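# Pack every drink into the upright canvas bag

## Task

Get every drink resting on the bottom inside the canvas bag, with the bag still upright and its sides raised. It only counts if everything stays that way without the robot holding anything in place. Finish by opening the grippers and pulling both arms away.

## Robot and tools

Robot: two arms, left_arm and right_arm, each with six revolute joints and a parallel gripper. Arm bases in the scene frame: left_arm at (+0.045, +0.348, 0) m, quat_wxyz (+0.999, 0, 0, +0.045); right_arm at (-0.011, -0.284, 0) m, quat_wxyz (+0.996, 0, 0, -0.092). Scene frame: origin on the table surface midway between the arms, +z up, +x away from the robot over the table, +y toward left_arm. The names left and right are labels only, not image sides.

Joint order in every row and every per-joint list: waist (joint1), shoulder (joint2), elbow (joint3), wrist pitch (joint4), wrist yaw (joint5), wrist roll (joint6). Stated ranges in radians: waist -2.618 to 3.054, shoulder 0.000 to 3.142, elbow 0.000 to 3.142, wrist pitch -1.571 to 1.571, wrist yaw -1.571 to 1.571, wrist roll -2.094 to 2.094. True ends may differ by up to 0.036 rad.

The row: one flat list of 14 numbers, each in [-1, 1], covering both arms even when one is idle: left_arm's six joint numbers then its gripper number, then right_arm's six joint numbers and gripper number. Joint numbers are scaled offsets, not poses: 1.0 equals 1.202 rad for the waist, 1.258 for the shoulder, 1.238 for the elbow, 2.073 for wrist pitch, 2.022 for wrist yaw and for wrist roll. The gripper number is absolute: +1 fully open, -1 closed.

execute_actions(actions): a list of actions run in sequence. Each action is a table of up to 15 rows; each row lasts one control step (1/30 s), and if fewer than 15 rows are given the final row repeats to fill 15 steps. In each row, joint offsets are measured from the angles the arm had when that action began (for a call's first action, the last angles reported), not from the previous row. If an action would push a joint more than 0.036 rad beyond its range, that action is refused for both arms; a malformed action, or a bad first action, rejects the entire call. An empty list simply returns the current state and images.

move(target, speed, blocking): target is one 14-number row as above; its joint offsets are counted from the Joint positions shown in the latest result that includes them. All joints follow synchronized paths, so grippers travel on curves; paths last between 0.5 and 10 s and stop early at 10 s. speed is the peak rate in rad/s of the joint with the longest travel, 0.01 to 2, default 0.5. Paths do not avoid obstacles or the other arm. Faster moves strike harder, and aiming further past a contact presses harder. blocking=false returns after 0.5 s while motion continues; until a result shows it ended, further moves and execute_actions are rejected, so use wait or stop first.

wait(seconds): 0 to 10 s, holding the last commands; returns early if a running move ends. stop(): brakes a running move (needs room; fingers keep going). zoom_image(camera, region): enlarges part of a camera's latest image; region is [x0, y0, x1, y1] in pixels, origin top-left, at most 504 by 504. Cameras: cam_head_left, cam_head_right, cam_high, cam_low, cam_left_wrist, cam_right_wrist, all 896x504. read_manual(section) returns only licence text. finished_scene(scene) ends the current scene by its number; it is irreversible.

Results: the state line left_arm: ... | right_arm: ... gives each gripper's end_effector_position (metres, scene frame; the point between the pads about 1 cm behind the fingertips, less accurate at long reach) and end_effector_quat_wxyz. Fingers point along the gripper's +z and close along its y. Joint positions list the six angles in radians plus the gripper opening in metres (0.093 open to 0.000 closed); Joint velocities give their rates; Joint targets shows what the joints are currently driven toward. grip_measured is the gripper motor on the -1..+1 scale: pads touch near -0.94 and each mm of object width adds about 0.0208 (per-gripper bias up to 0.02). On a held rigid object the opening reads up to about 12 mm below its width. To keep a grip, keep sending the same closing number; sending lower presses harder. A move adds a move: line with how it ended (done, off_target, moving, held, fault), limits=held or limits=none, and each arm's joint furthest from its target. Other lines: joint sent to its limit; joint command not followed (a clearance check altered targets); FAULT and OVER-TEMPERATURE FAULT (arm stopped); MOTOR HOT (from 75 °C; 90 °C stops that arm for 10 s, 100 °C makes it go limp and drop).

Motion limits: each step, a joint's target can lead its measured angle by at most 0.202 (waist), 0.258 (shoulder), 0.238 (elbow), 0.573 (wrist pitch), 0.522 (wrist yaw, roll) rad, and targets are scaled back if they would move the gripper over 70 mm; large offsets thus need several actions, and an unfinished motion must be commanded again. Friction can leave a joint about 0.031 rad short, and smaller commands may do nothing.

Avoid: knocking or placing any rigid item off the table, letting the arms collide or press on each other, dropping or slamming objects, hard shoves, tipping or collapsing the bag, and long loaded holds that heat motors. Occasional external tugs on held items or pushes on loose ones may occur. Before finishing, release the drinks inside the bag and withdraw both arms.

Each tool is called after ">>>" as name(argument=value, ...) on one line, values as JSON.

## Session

>>> execute_actions(actions=[])

Scene clock: 0.00 s.
left_arm: end_effector_position=(+0.5091, +0.0518, +0.3352) grip_measured=+0.987 end_effector_quat_wxyz=(+0.383, +0.389, +0.653, +0.524) | right_arm: end_effector_position=(+0.1861, -0.5450, +0.2435) grip_measured=+1.000 end_effector_quat_wxyz=(+0.216, -0.382, +0.862, -0.253)
Joint names: [waist, shoulder, elbow, wrist pitch, wrist yaw, wrist roll]
Joint positions: left_arm=[-0.95   2.165  2.179 -0.496 -1.226  1.019  0.093] | right_arm=[-0.945  1.326  1.357 -1.043 -0.408 -1.845  0.093]
Joint velocities: left_arm=[ 0.002 -0.002  0.012 -0.037 -0.051  0.007 -0.001] | right_arm=[-0.012 -0.007  0.032 -0.022  0.007  0.066  0.   ]
Joint targets: left_arm=[-0.950 2.165 2.179 -0.496 -1.226 1.019] | right_arm=[-0.945 1.326 1.357 -1.043 -0.408 -1.845]

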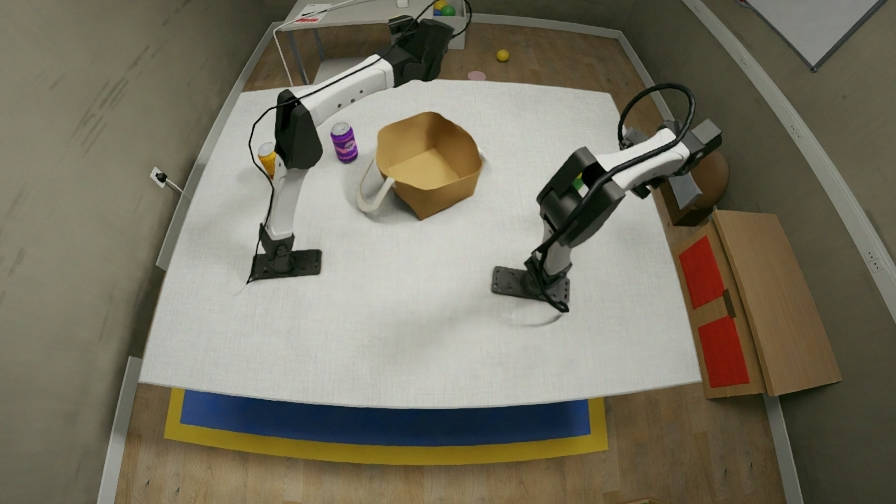

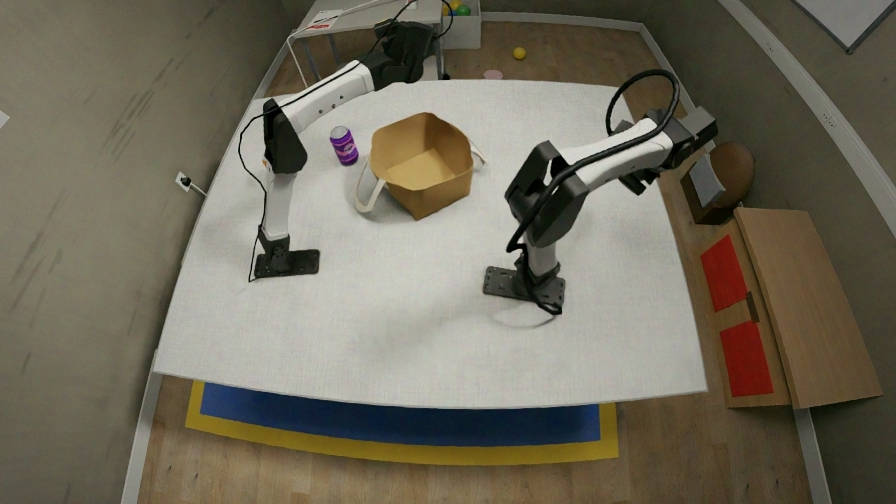

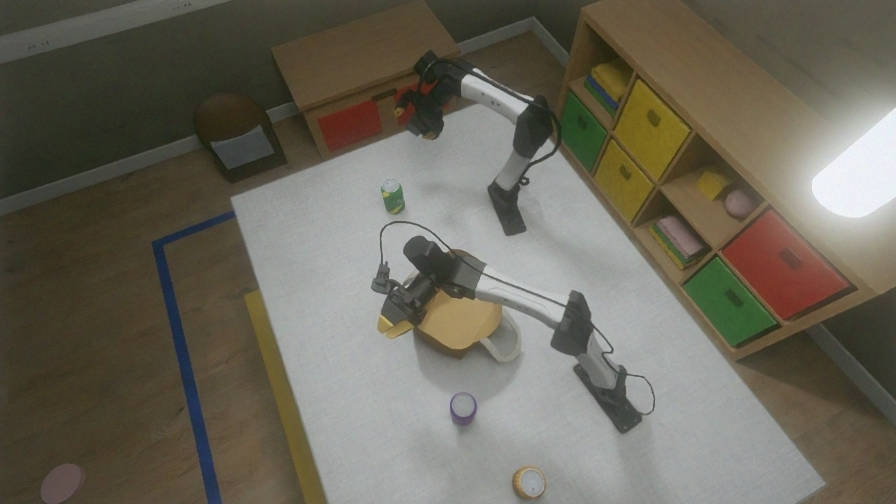

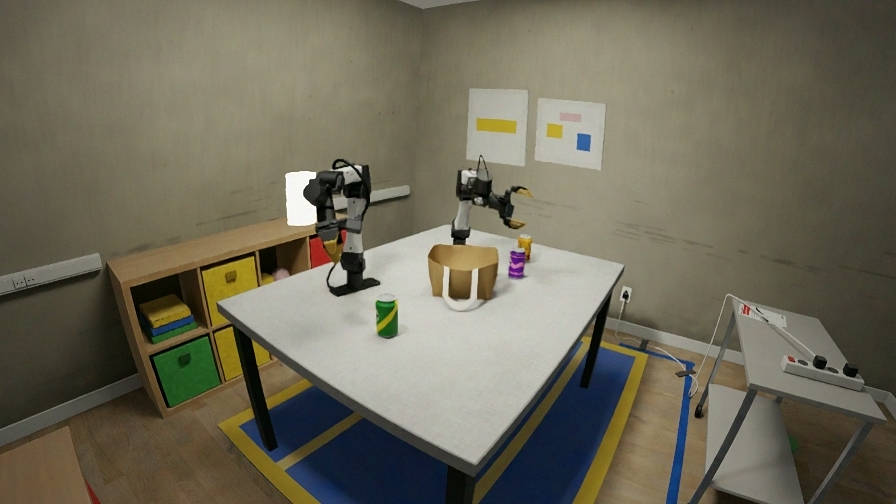

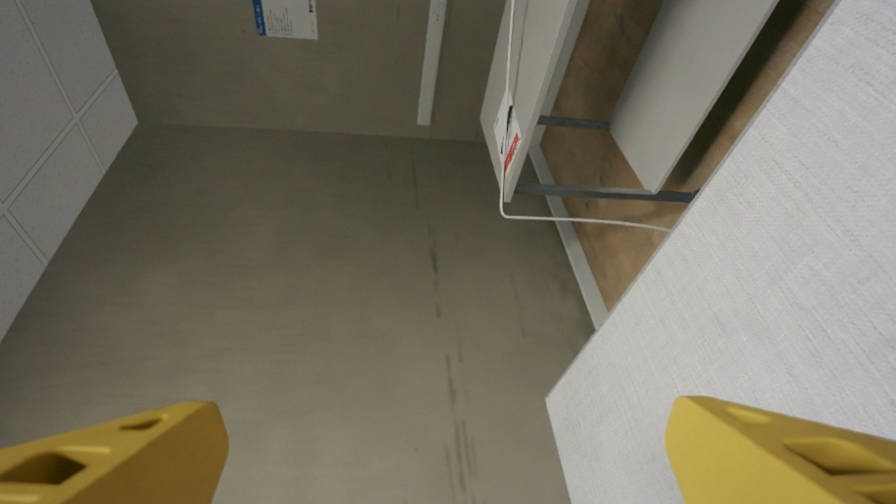

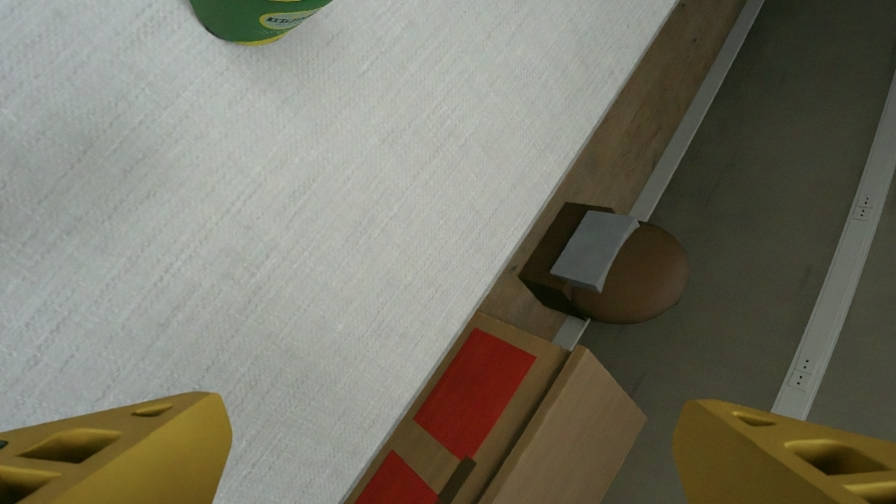

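>>> zoom_image(camera="cam_head_left", region=[240, 100, 380, 200])

>>> zoom_image(camera="cam_head_left", region=[350, 95, 500, 235])

>>> zoom_image(camera="cam_high", region=[340, 160, 460, 240])

>>> zoom_image(camera="cam_high", region=[420, 364, 580, 504])

Region (240, 100, 380, 200) of cam_head_left's 896x504 image, scaled by 3.600, with more detail than that image has; it fills the top 360 rows of this view, and the rest is white.

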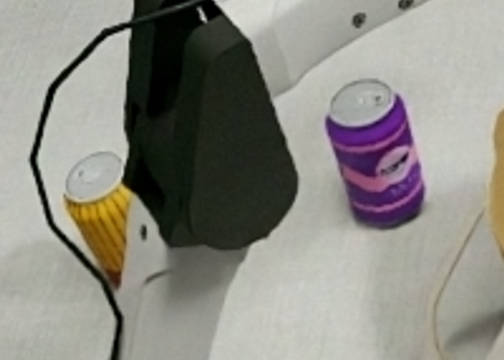

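Region (350, 95, 500, 235) of cam_head_left's 896x504 image, scaled by 3.360, with more detail than that image has; it fills the top 470 rows of this view, and the rest is white.

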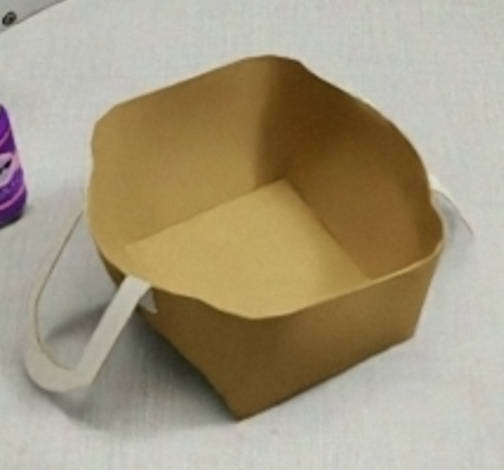

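Region (340, 160, 460, 240) of cam_high's 896x504 image, scaled by 4.200, with more detail than that image has.

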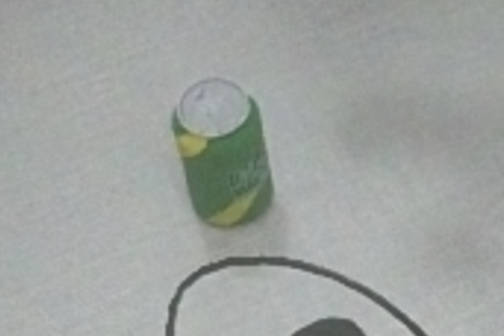

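Region (420, 364, 580, 504) of cam_high's 896x504 image, scaled by 3.150, with more detail than that image has; it fills the top 441 rows of this view, and the rest is white.

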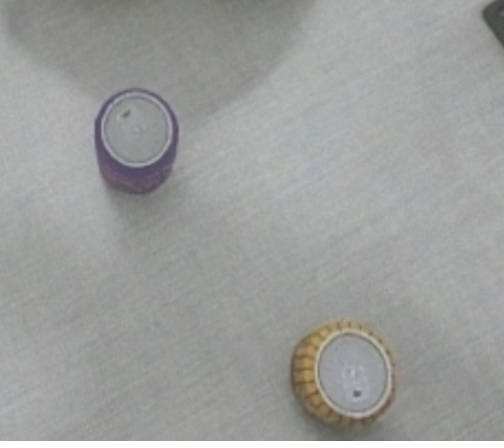

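>>> zoom_image(camera="cam_right_wrist", region=[160, 0, 360, 80])

>>> zoom_image(camera="cam_low", region=[350, 220, 560, 350])

>>> zoom_image(camera="cam_head_left", region=[530, 130, 650, 230])

Region (160, 0, 360, 80) of cam_right_wrist's 896x504 image, scaled by 2.520, with more detail than that image has; it fills the top 202 rows of this view, and the rest is white.

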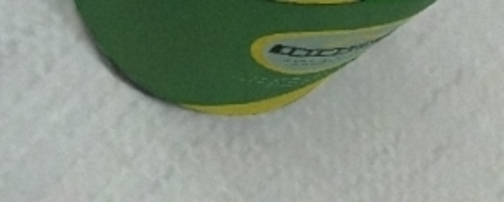

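Region (350, 220, 560, 350) of cam_low's 896x504 image, scaled by 2.400, with more detail than that image has; it fills the top 312 rows of this view, and the rest is white.

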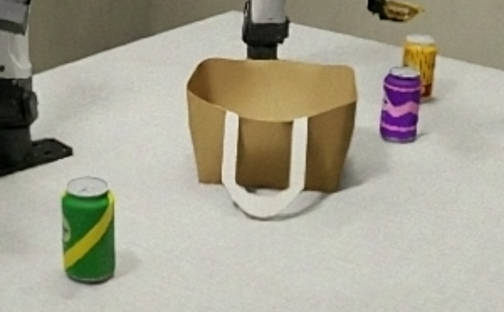

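Region (530, 130, 650, 230) of cam_head_left's 896x504 image, scaled by 4.200, with more detail than that image has.

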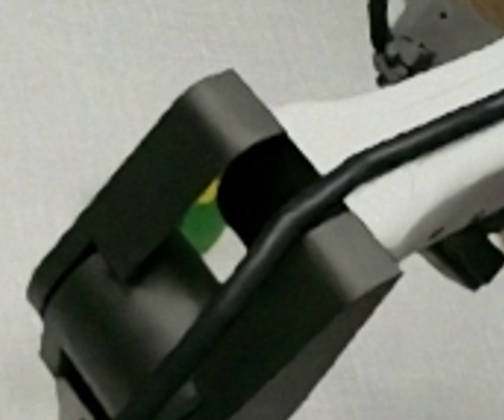

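>>> move(target=[0.9617,-0.3386,-0.4370,-0.4843,0.6113,-0.5089,0.9, 0.5408,0.5207,0.4782,-0.2455,0.2067,0.1756,0.9], speed=1.3)

Scene clock: 122.00 s.
left_arm: end_effector_position=(+0.3462, +0.4409, +0.1669) grip_measured=+0.902 end_effector_quat_wxyz=(-0.006, -0.149, +0.989, +0.001) | right_arm: end_effector_position=(+0.3157, -0.4544, +0.1666) grip_measured=+0.901 end_effector_quat_wxyz=(-0.000, -0.488, +0.873, -0.001)
Joint names: [waist, shoulder, elbow, wrist pitch, wrist yaw, wrist roll]
Joint positions: left_arm=[ 0.206  1.755  1.66  -1.486 -0.003 -0.004  0.088] | right_arm=[-0.296  1.963  1.928 -1.534  0.002 -1.501  0.088]
Joint velocities: left_arm=[-0.002  0.007 -0.002 -0.007  0.051 -0.022  0.   ] | right_arm=[-0.012 -0.002 -0.022 -0.007  0.037 -0.125 -0.001]
Joint targets: left_arm=[0.206 1.739 1.638 -1.500 0.010 -0.009] | right_arm=[-0.296 1.981 1.949 -1.552 0.010 -1.490]
move: off_target (left_arm, right_arm); limits=none; left_arm: farthest joint: the elbow, 0.022 radians from its target (0.541 radians at the start); right_arm: farthest joint: the elbow, 0.021 radians from its target (0.592 radians at the start)

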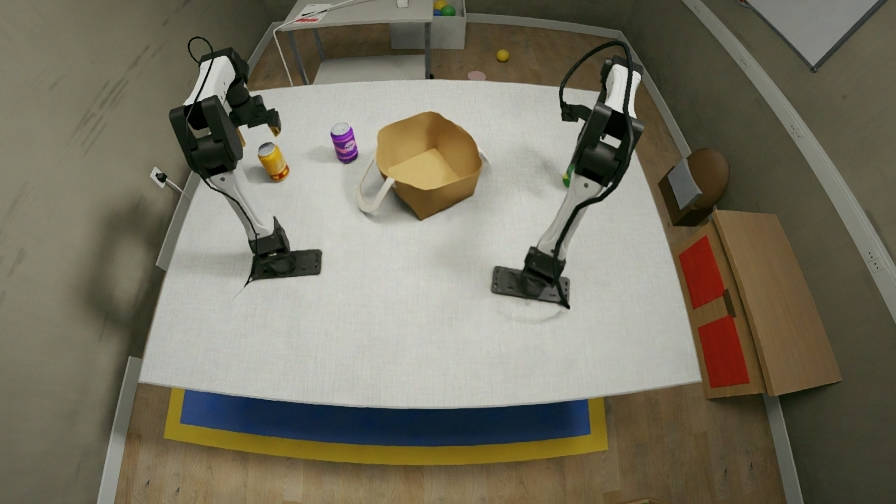

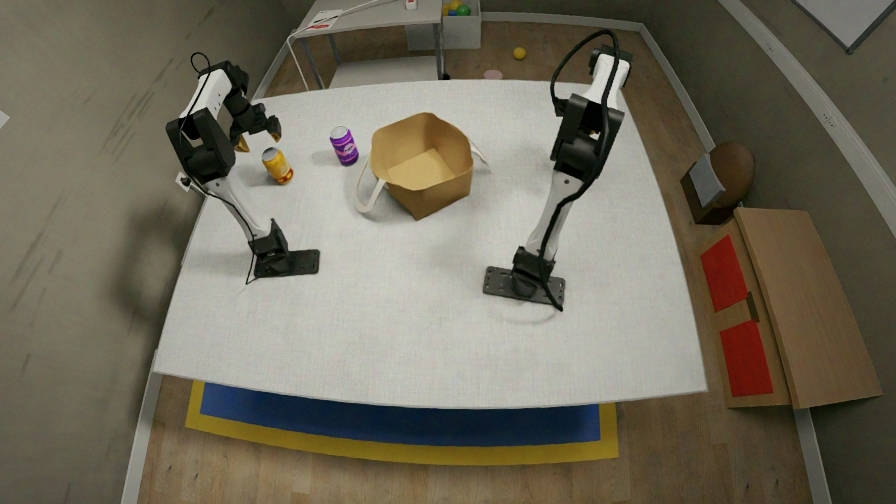

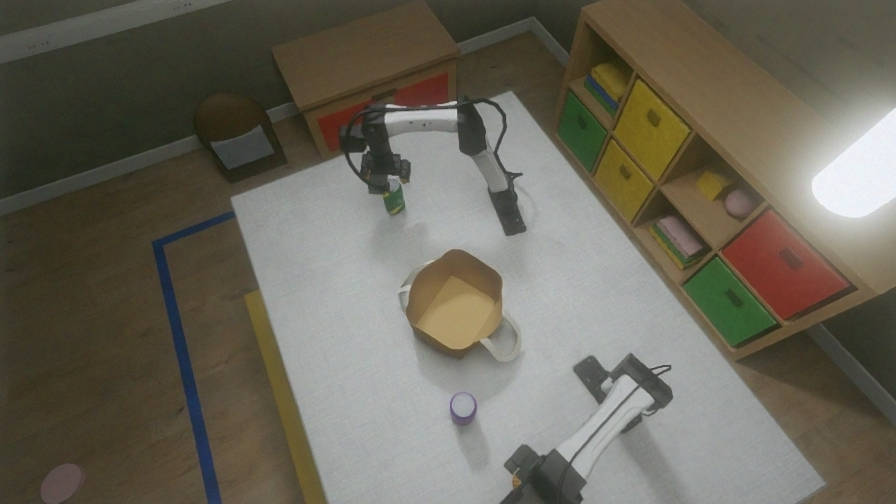

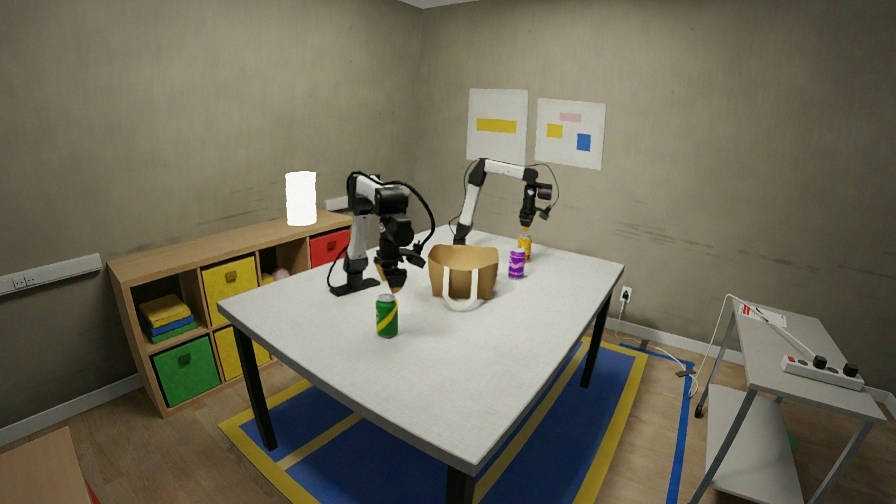

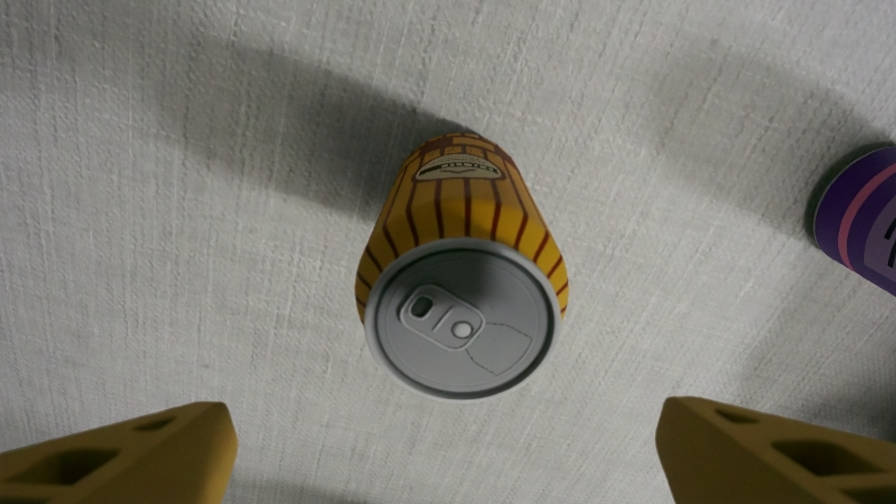

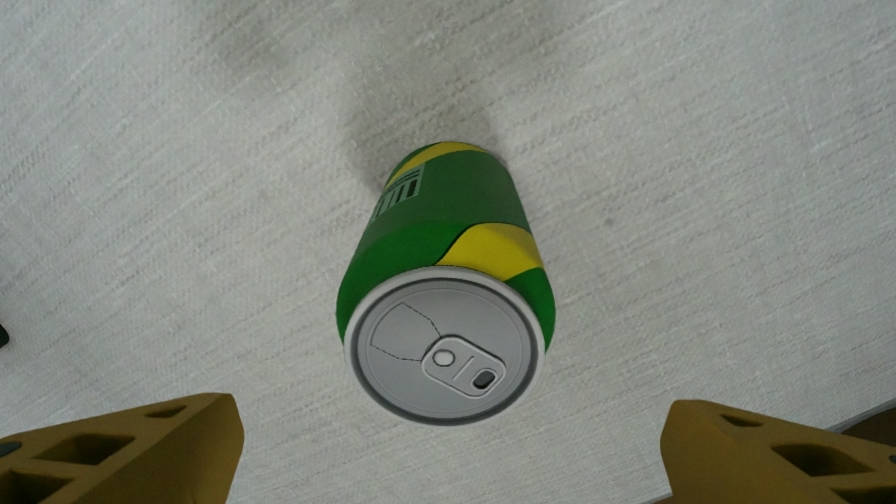

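>>> execute_actions(actions=[[
[-0.002,-0.0135,-0.0178,-0.002,0.005,0,0.9, -0.002,0.011,0.005,-0.002,0,0,0.92],
[-0.004,-0.0145,-0.0178,0.005,0.005,0,0.9, -0.005,0.007,-0.010,0.006,0,0,0.94],
[-0.006,-0.0155,-0.0193,0.0153,0.005,0,0.9, -0.008,0.003,-0.0242,0.0170,0,0,0.96],
[-0.008,-0.0167,-0.0239,0.0213,0.005,0,0.9, -0.012,-0.001,-0.0289,0.0229,0,0,0.96],
[-0.010,-0.018,-0.0314,0.0289,0.005,0,0.9, -0.016,-0.004,-0.0367,0.0303,0,0,0.96],
[-0.012,-0.0193,-0.0418,0.0378,0.005,0,0.9, -0.020,-0.007,-0.0473,0.0390,0,0,0.96],
[-0.0135,-0.0206,-0.0547,0.0478,0.005,0,0.9, -0.0235,-0.010,-0.0606,0.0487,0,0,0.96],
[-0.015,-0.0219,-0.0698,0.0587,0.005,0,0.9, -0.0265,-0.013,-0.0762,0.0594,0,0,0.96],
[-0.016,-0.0231,-0.0868,0.0702,0.005,0,0.9, -0.029,-0.016,-0.0937,0.0707,0,0,0.96],
[-0.0166,-0.0241,-0.1054,0.0822,0.005,0,0.9, -0.031,-0.0185,-0.1128,0.0824,0,0,0.96],
[-0.0166,-0.0249,-0.1251,0.0943,0.005,0,0.9, -0.0324,-0.0207,-0.1331,0.0942,0,0,0.96],
[-0.0166,-0.0254,-0.1456,0.1063,0.005,0,0.9, -0.0324,-0.0223,-0.1542,0.1059,0,0,0.96],
[-0.0166,-0.0254,-0.1662,0.1179,0.005,0,0.9, -0.0324,-0.0223,-0.1754,0.1172,0,0,0.96],
[-0.0166,-0.0254,-0.1866,0.1288,0.005,0,0.9, -0.0324,-0.0223,-0.1964,0.1278,0,0,0.96],
[-0.0166,-0.0254,-0.2064,0.1388,0.005,0,0.9, -0.0324,-0.0223,-0.2167,0.1376,0,0,0.96]
],[
[-0.004,-0.010,-0.0765,0.0630,0.004,0,0.9, -0.004,-0.003,-0.0831,0.0636,0,0,0.96],
[-0.004,-0.010,-0.0935,0.0706,0.004,0,0.9, -0.004,-0.003,-0.1006,0.0710,0,0,0.96],
[-0.004,-0.010,-0.1087,0.0766,0.004,0,0.9, -0.004,-0.003,-0.1162,0.0769,0,0,0.96],
[-0.004,-0.010,-0.1216,0.0811,0.004,0,0.9, -0.004,-0.003,-0.1294,0.0812,0,0,0.96],
[-0.004,-0.010,-0.1319,0.0837,0.004,0,0.9, -0.004,-0.003,-0.1401,0.0839,0,0,0.96],
[-0.004,-0.010,-0.1394,0.0847,0.004,0,0.88, -0.004,-0.003,-0.1478,0.0847,0,0,0.96],
[-0.004,-0.010,-0.1440,0.0847,0.004,0,0.85, -0.004,-0.003,-0.1526,0.0847,0,0,0.96],
[-0.004,-0.010,-0.1456,0.0847,0.004,0,0.81, -0.004,-0.003,-0.1542,0.0847,0,0,0.96],
[-0.004,-0.010,-0.1456,0.0847,0.004,0,0.77, -0.004,-0.003,-0.1542,0.0847,0,0,0.96],
[-0.004,-0.010,-0.1456,0.0847,0.004,0,0.73, -0.004,-0.003,-0.1542,0.0847,0,0,0.96],
[-0.004,-0.010,-0.1456,0.0847,0.004,0,0.69, -0.004,-0.003,-0.1542,0.0847,0,0,0.96],
[-0.004,-0.010,-0.1456,0.0847,0.004,0,0.65, -0.004,-0.003,-0.1542,0.0847,0,0,0.96],
[-0.004,-0.010,-0.1456,0.0847,0.004,0,0.61, -0.004,-0.003,-0.1542,0.0847,0,0,0.96],
[-0.004,-0.010,-0.1456,0.0847,0.004,0,0.57, -0.004,-0.003,-0.1542,0.0847,0,0,0.96],
[-0.004,-0.010,-0.1456,0.0847,0.004,0,0.54, -0.004,-0.003,-0.1542,0.0847,0,0,0.96]
]])

Scene clock: 243.00 s.
left_arm: end_effector_position=(+0.3417, +0.4354, +0.0824) grip_measured=+0.556 end_effector_quat_wxyz=(-0.004, -0.143, +0.990, +0.001) | right_arm: end_effector_position=(+0.3097, -0.4655, +0.0857) grip_measured=+0.958 end_effector_quat_wxyz=(+0.003, -0.473, +0.881, -0.006)
Joint names: [waist, shoulder, elbow, wrist pitch, wrist yaw, wrist roll]
Joint positions: left_arm=[ 0.193  1.739  1.303 -1.143 -0.003 -0.004  0.072] | right_arm=[-0.33   1.939  1.572 -1.191  0.002 -1.501  0.091]
Joint velocities: left_arm=[-0.007  0.002 -0.012  0.037 -0.022 -0.022 -0.03 ] | right_arm=[-0.002 -0.012 -0.007  0.051  0.022 -0.037  0.002]
Joint targets: left_arm=[0.189 1.726 1.286 -1.121 0.006 -0.004] | right_arm=[-0.335 1.935 1.543 -1.170 0.002 -1.501]

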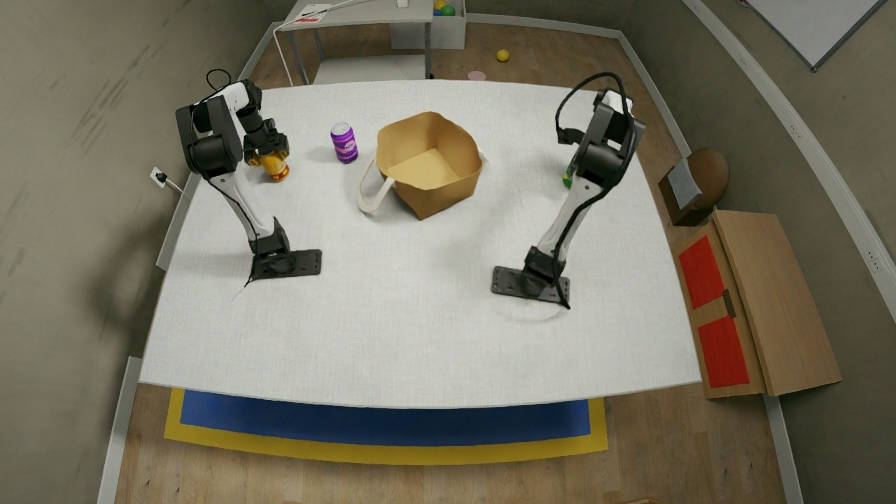

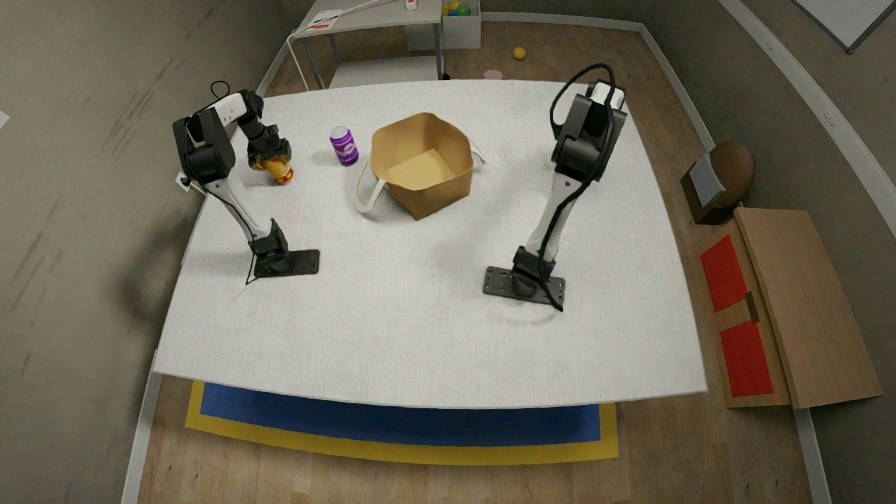

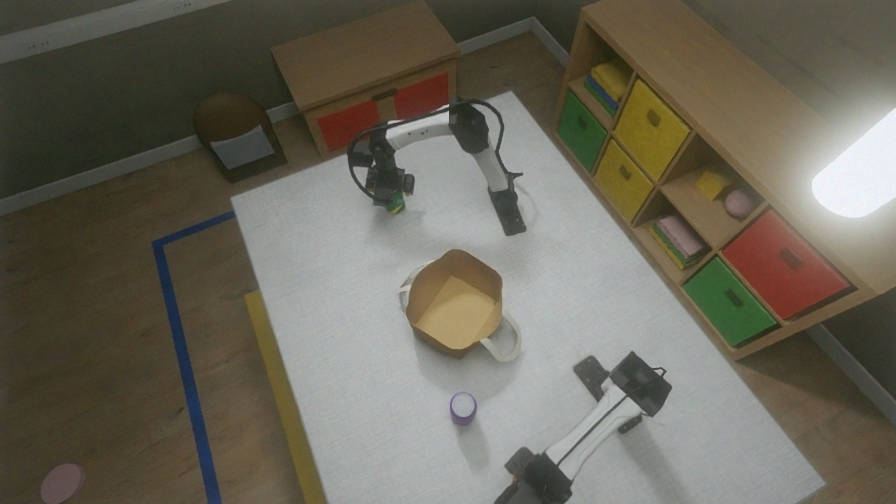

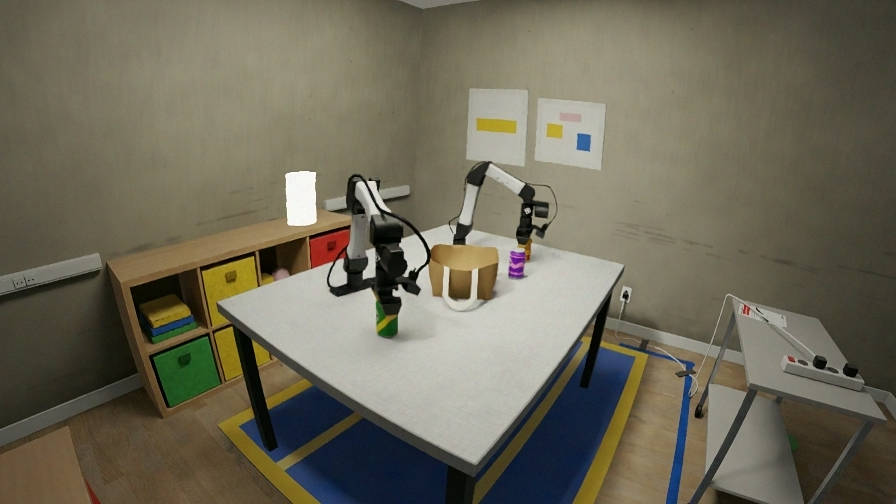

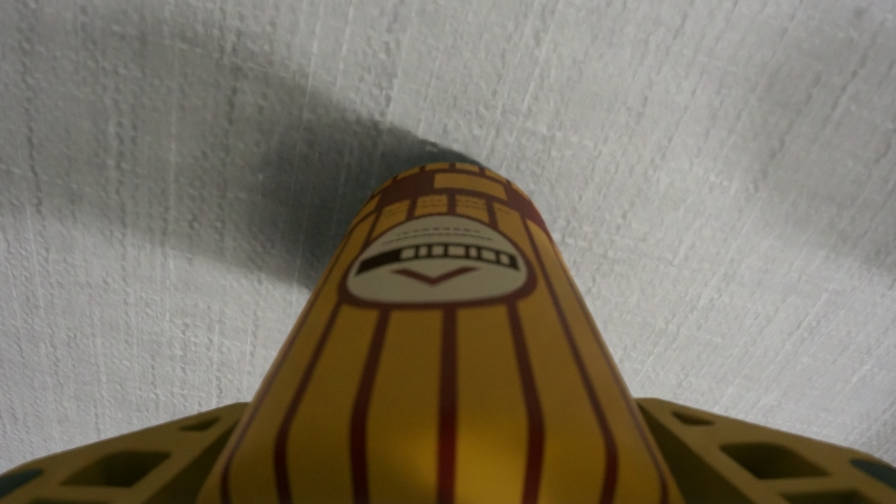

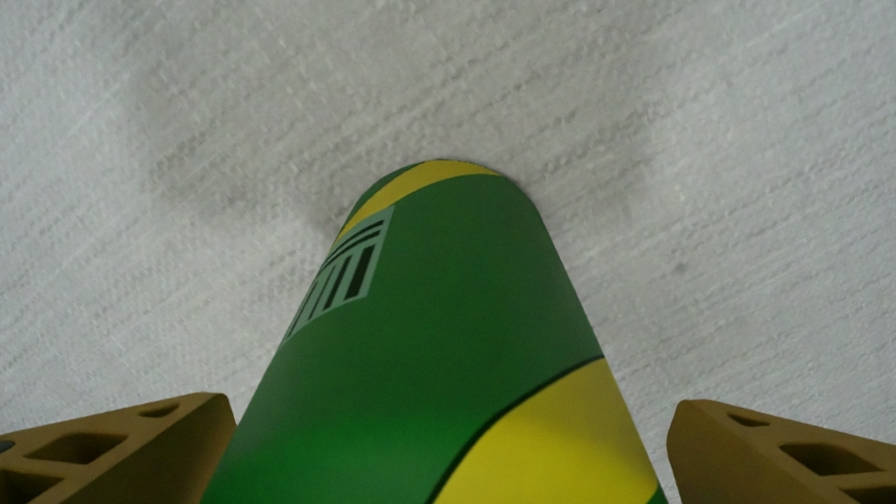

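>>> execute_actions(actions=[])

Scene clock: 293.17 s.
left_arm: end_effector_position=(+0.3435, +0.4360, +0.0824) grip_measured=+0.542 end_effector_quat_wxyz=(-0.000, -0.143, +0.990, +0.001) | right_arm: end_effector_position=(+0.3114, -0.4665, +0.0857) grip_measured=+0.958 end_effector_quat_wxyz=(+0.005, -0.473, +0.881, -0.009)
Joint names: [waist, shoulder, elbow, wrist pitch, wrist yaw, wrist roll]
Joint positions: left_arm=[ 0.193  1.739  1.303 -1.135 -0.003 -0.004  0.071] | right_arm=[-0.33   1.939  1.572 -1.183  0.002 -1.501  0.091]
Joint velocities: left_arm=[ 0.007 -0.022  0.002 -0.007  0.051 -0.022  0.001] | right_arm=[ 0.027 -0.002 -0.002  0.022 -0.081 -0.066 -0.001]
Joint targets: left_arm=[0.189 1.726 1.286 -1.121 0.006 -0.004] | right_arm=[-0.335 1.935 1.543 -1.170 0.002 -1.501]

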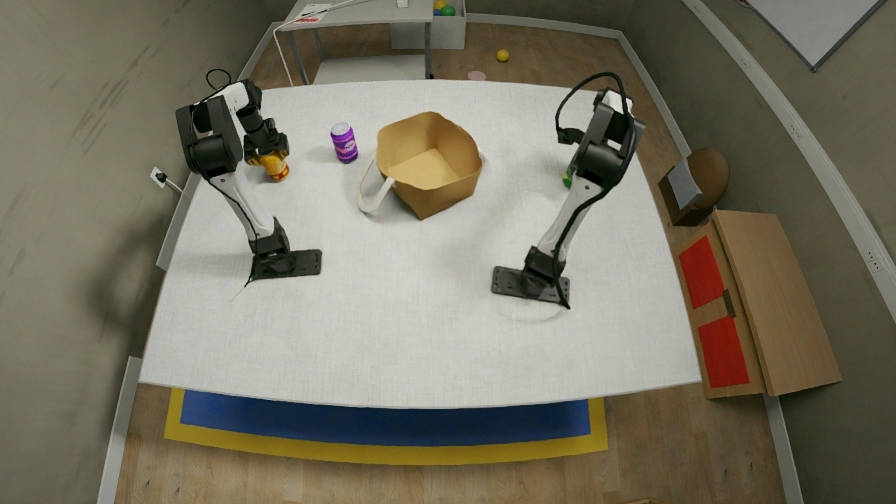

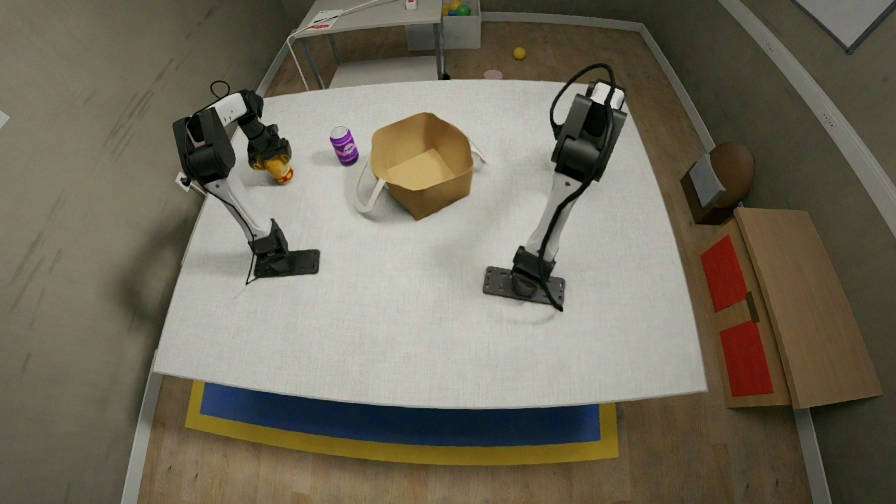

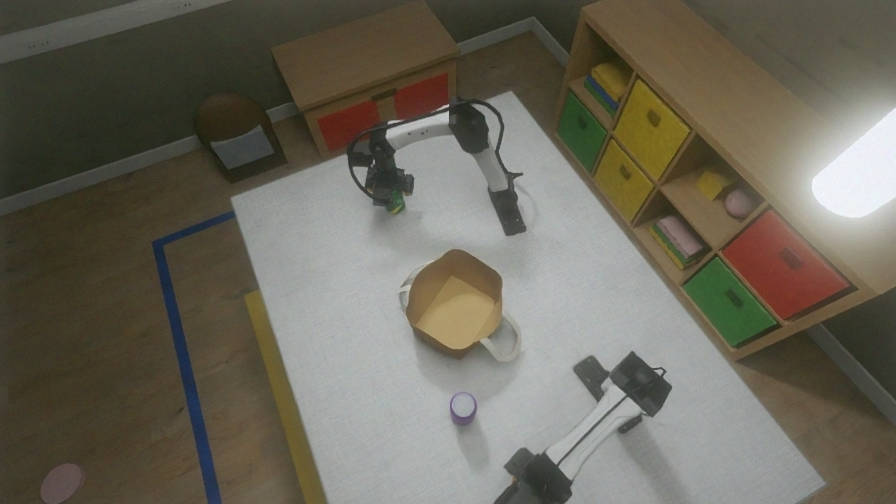

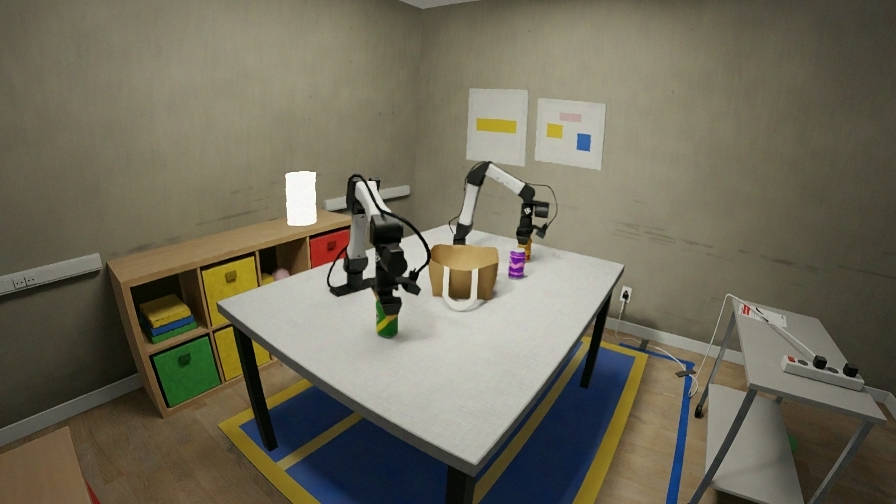

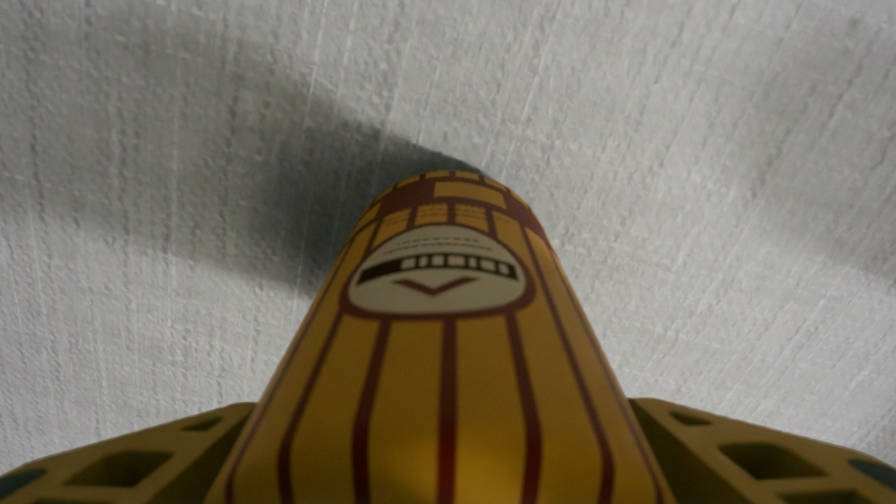

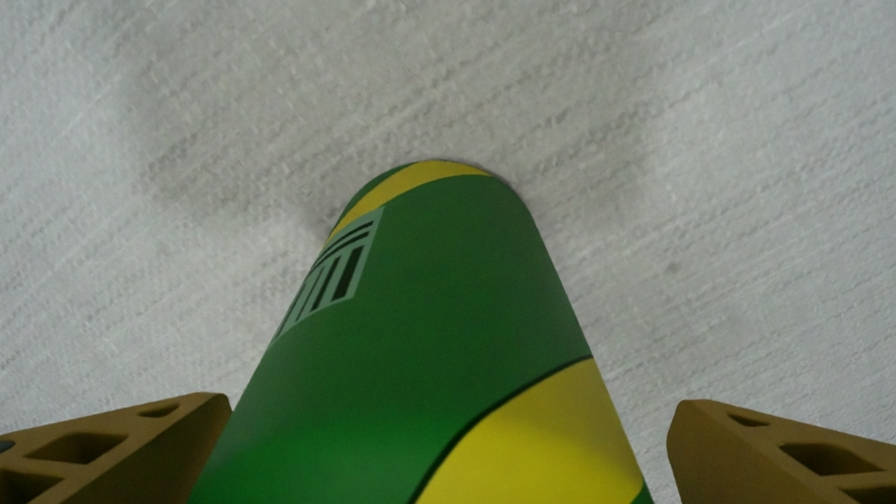

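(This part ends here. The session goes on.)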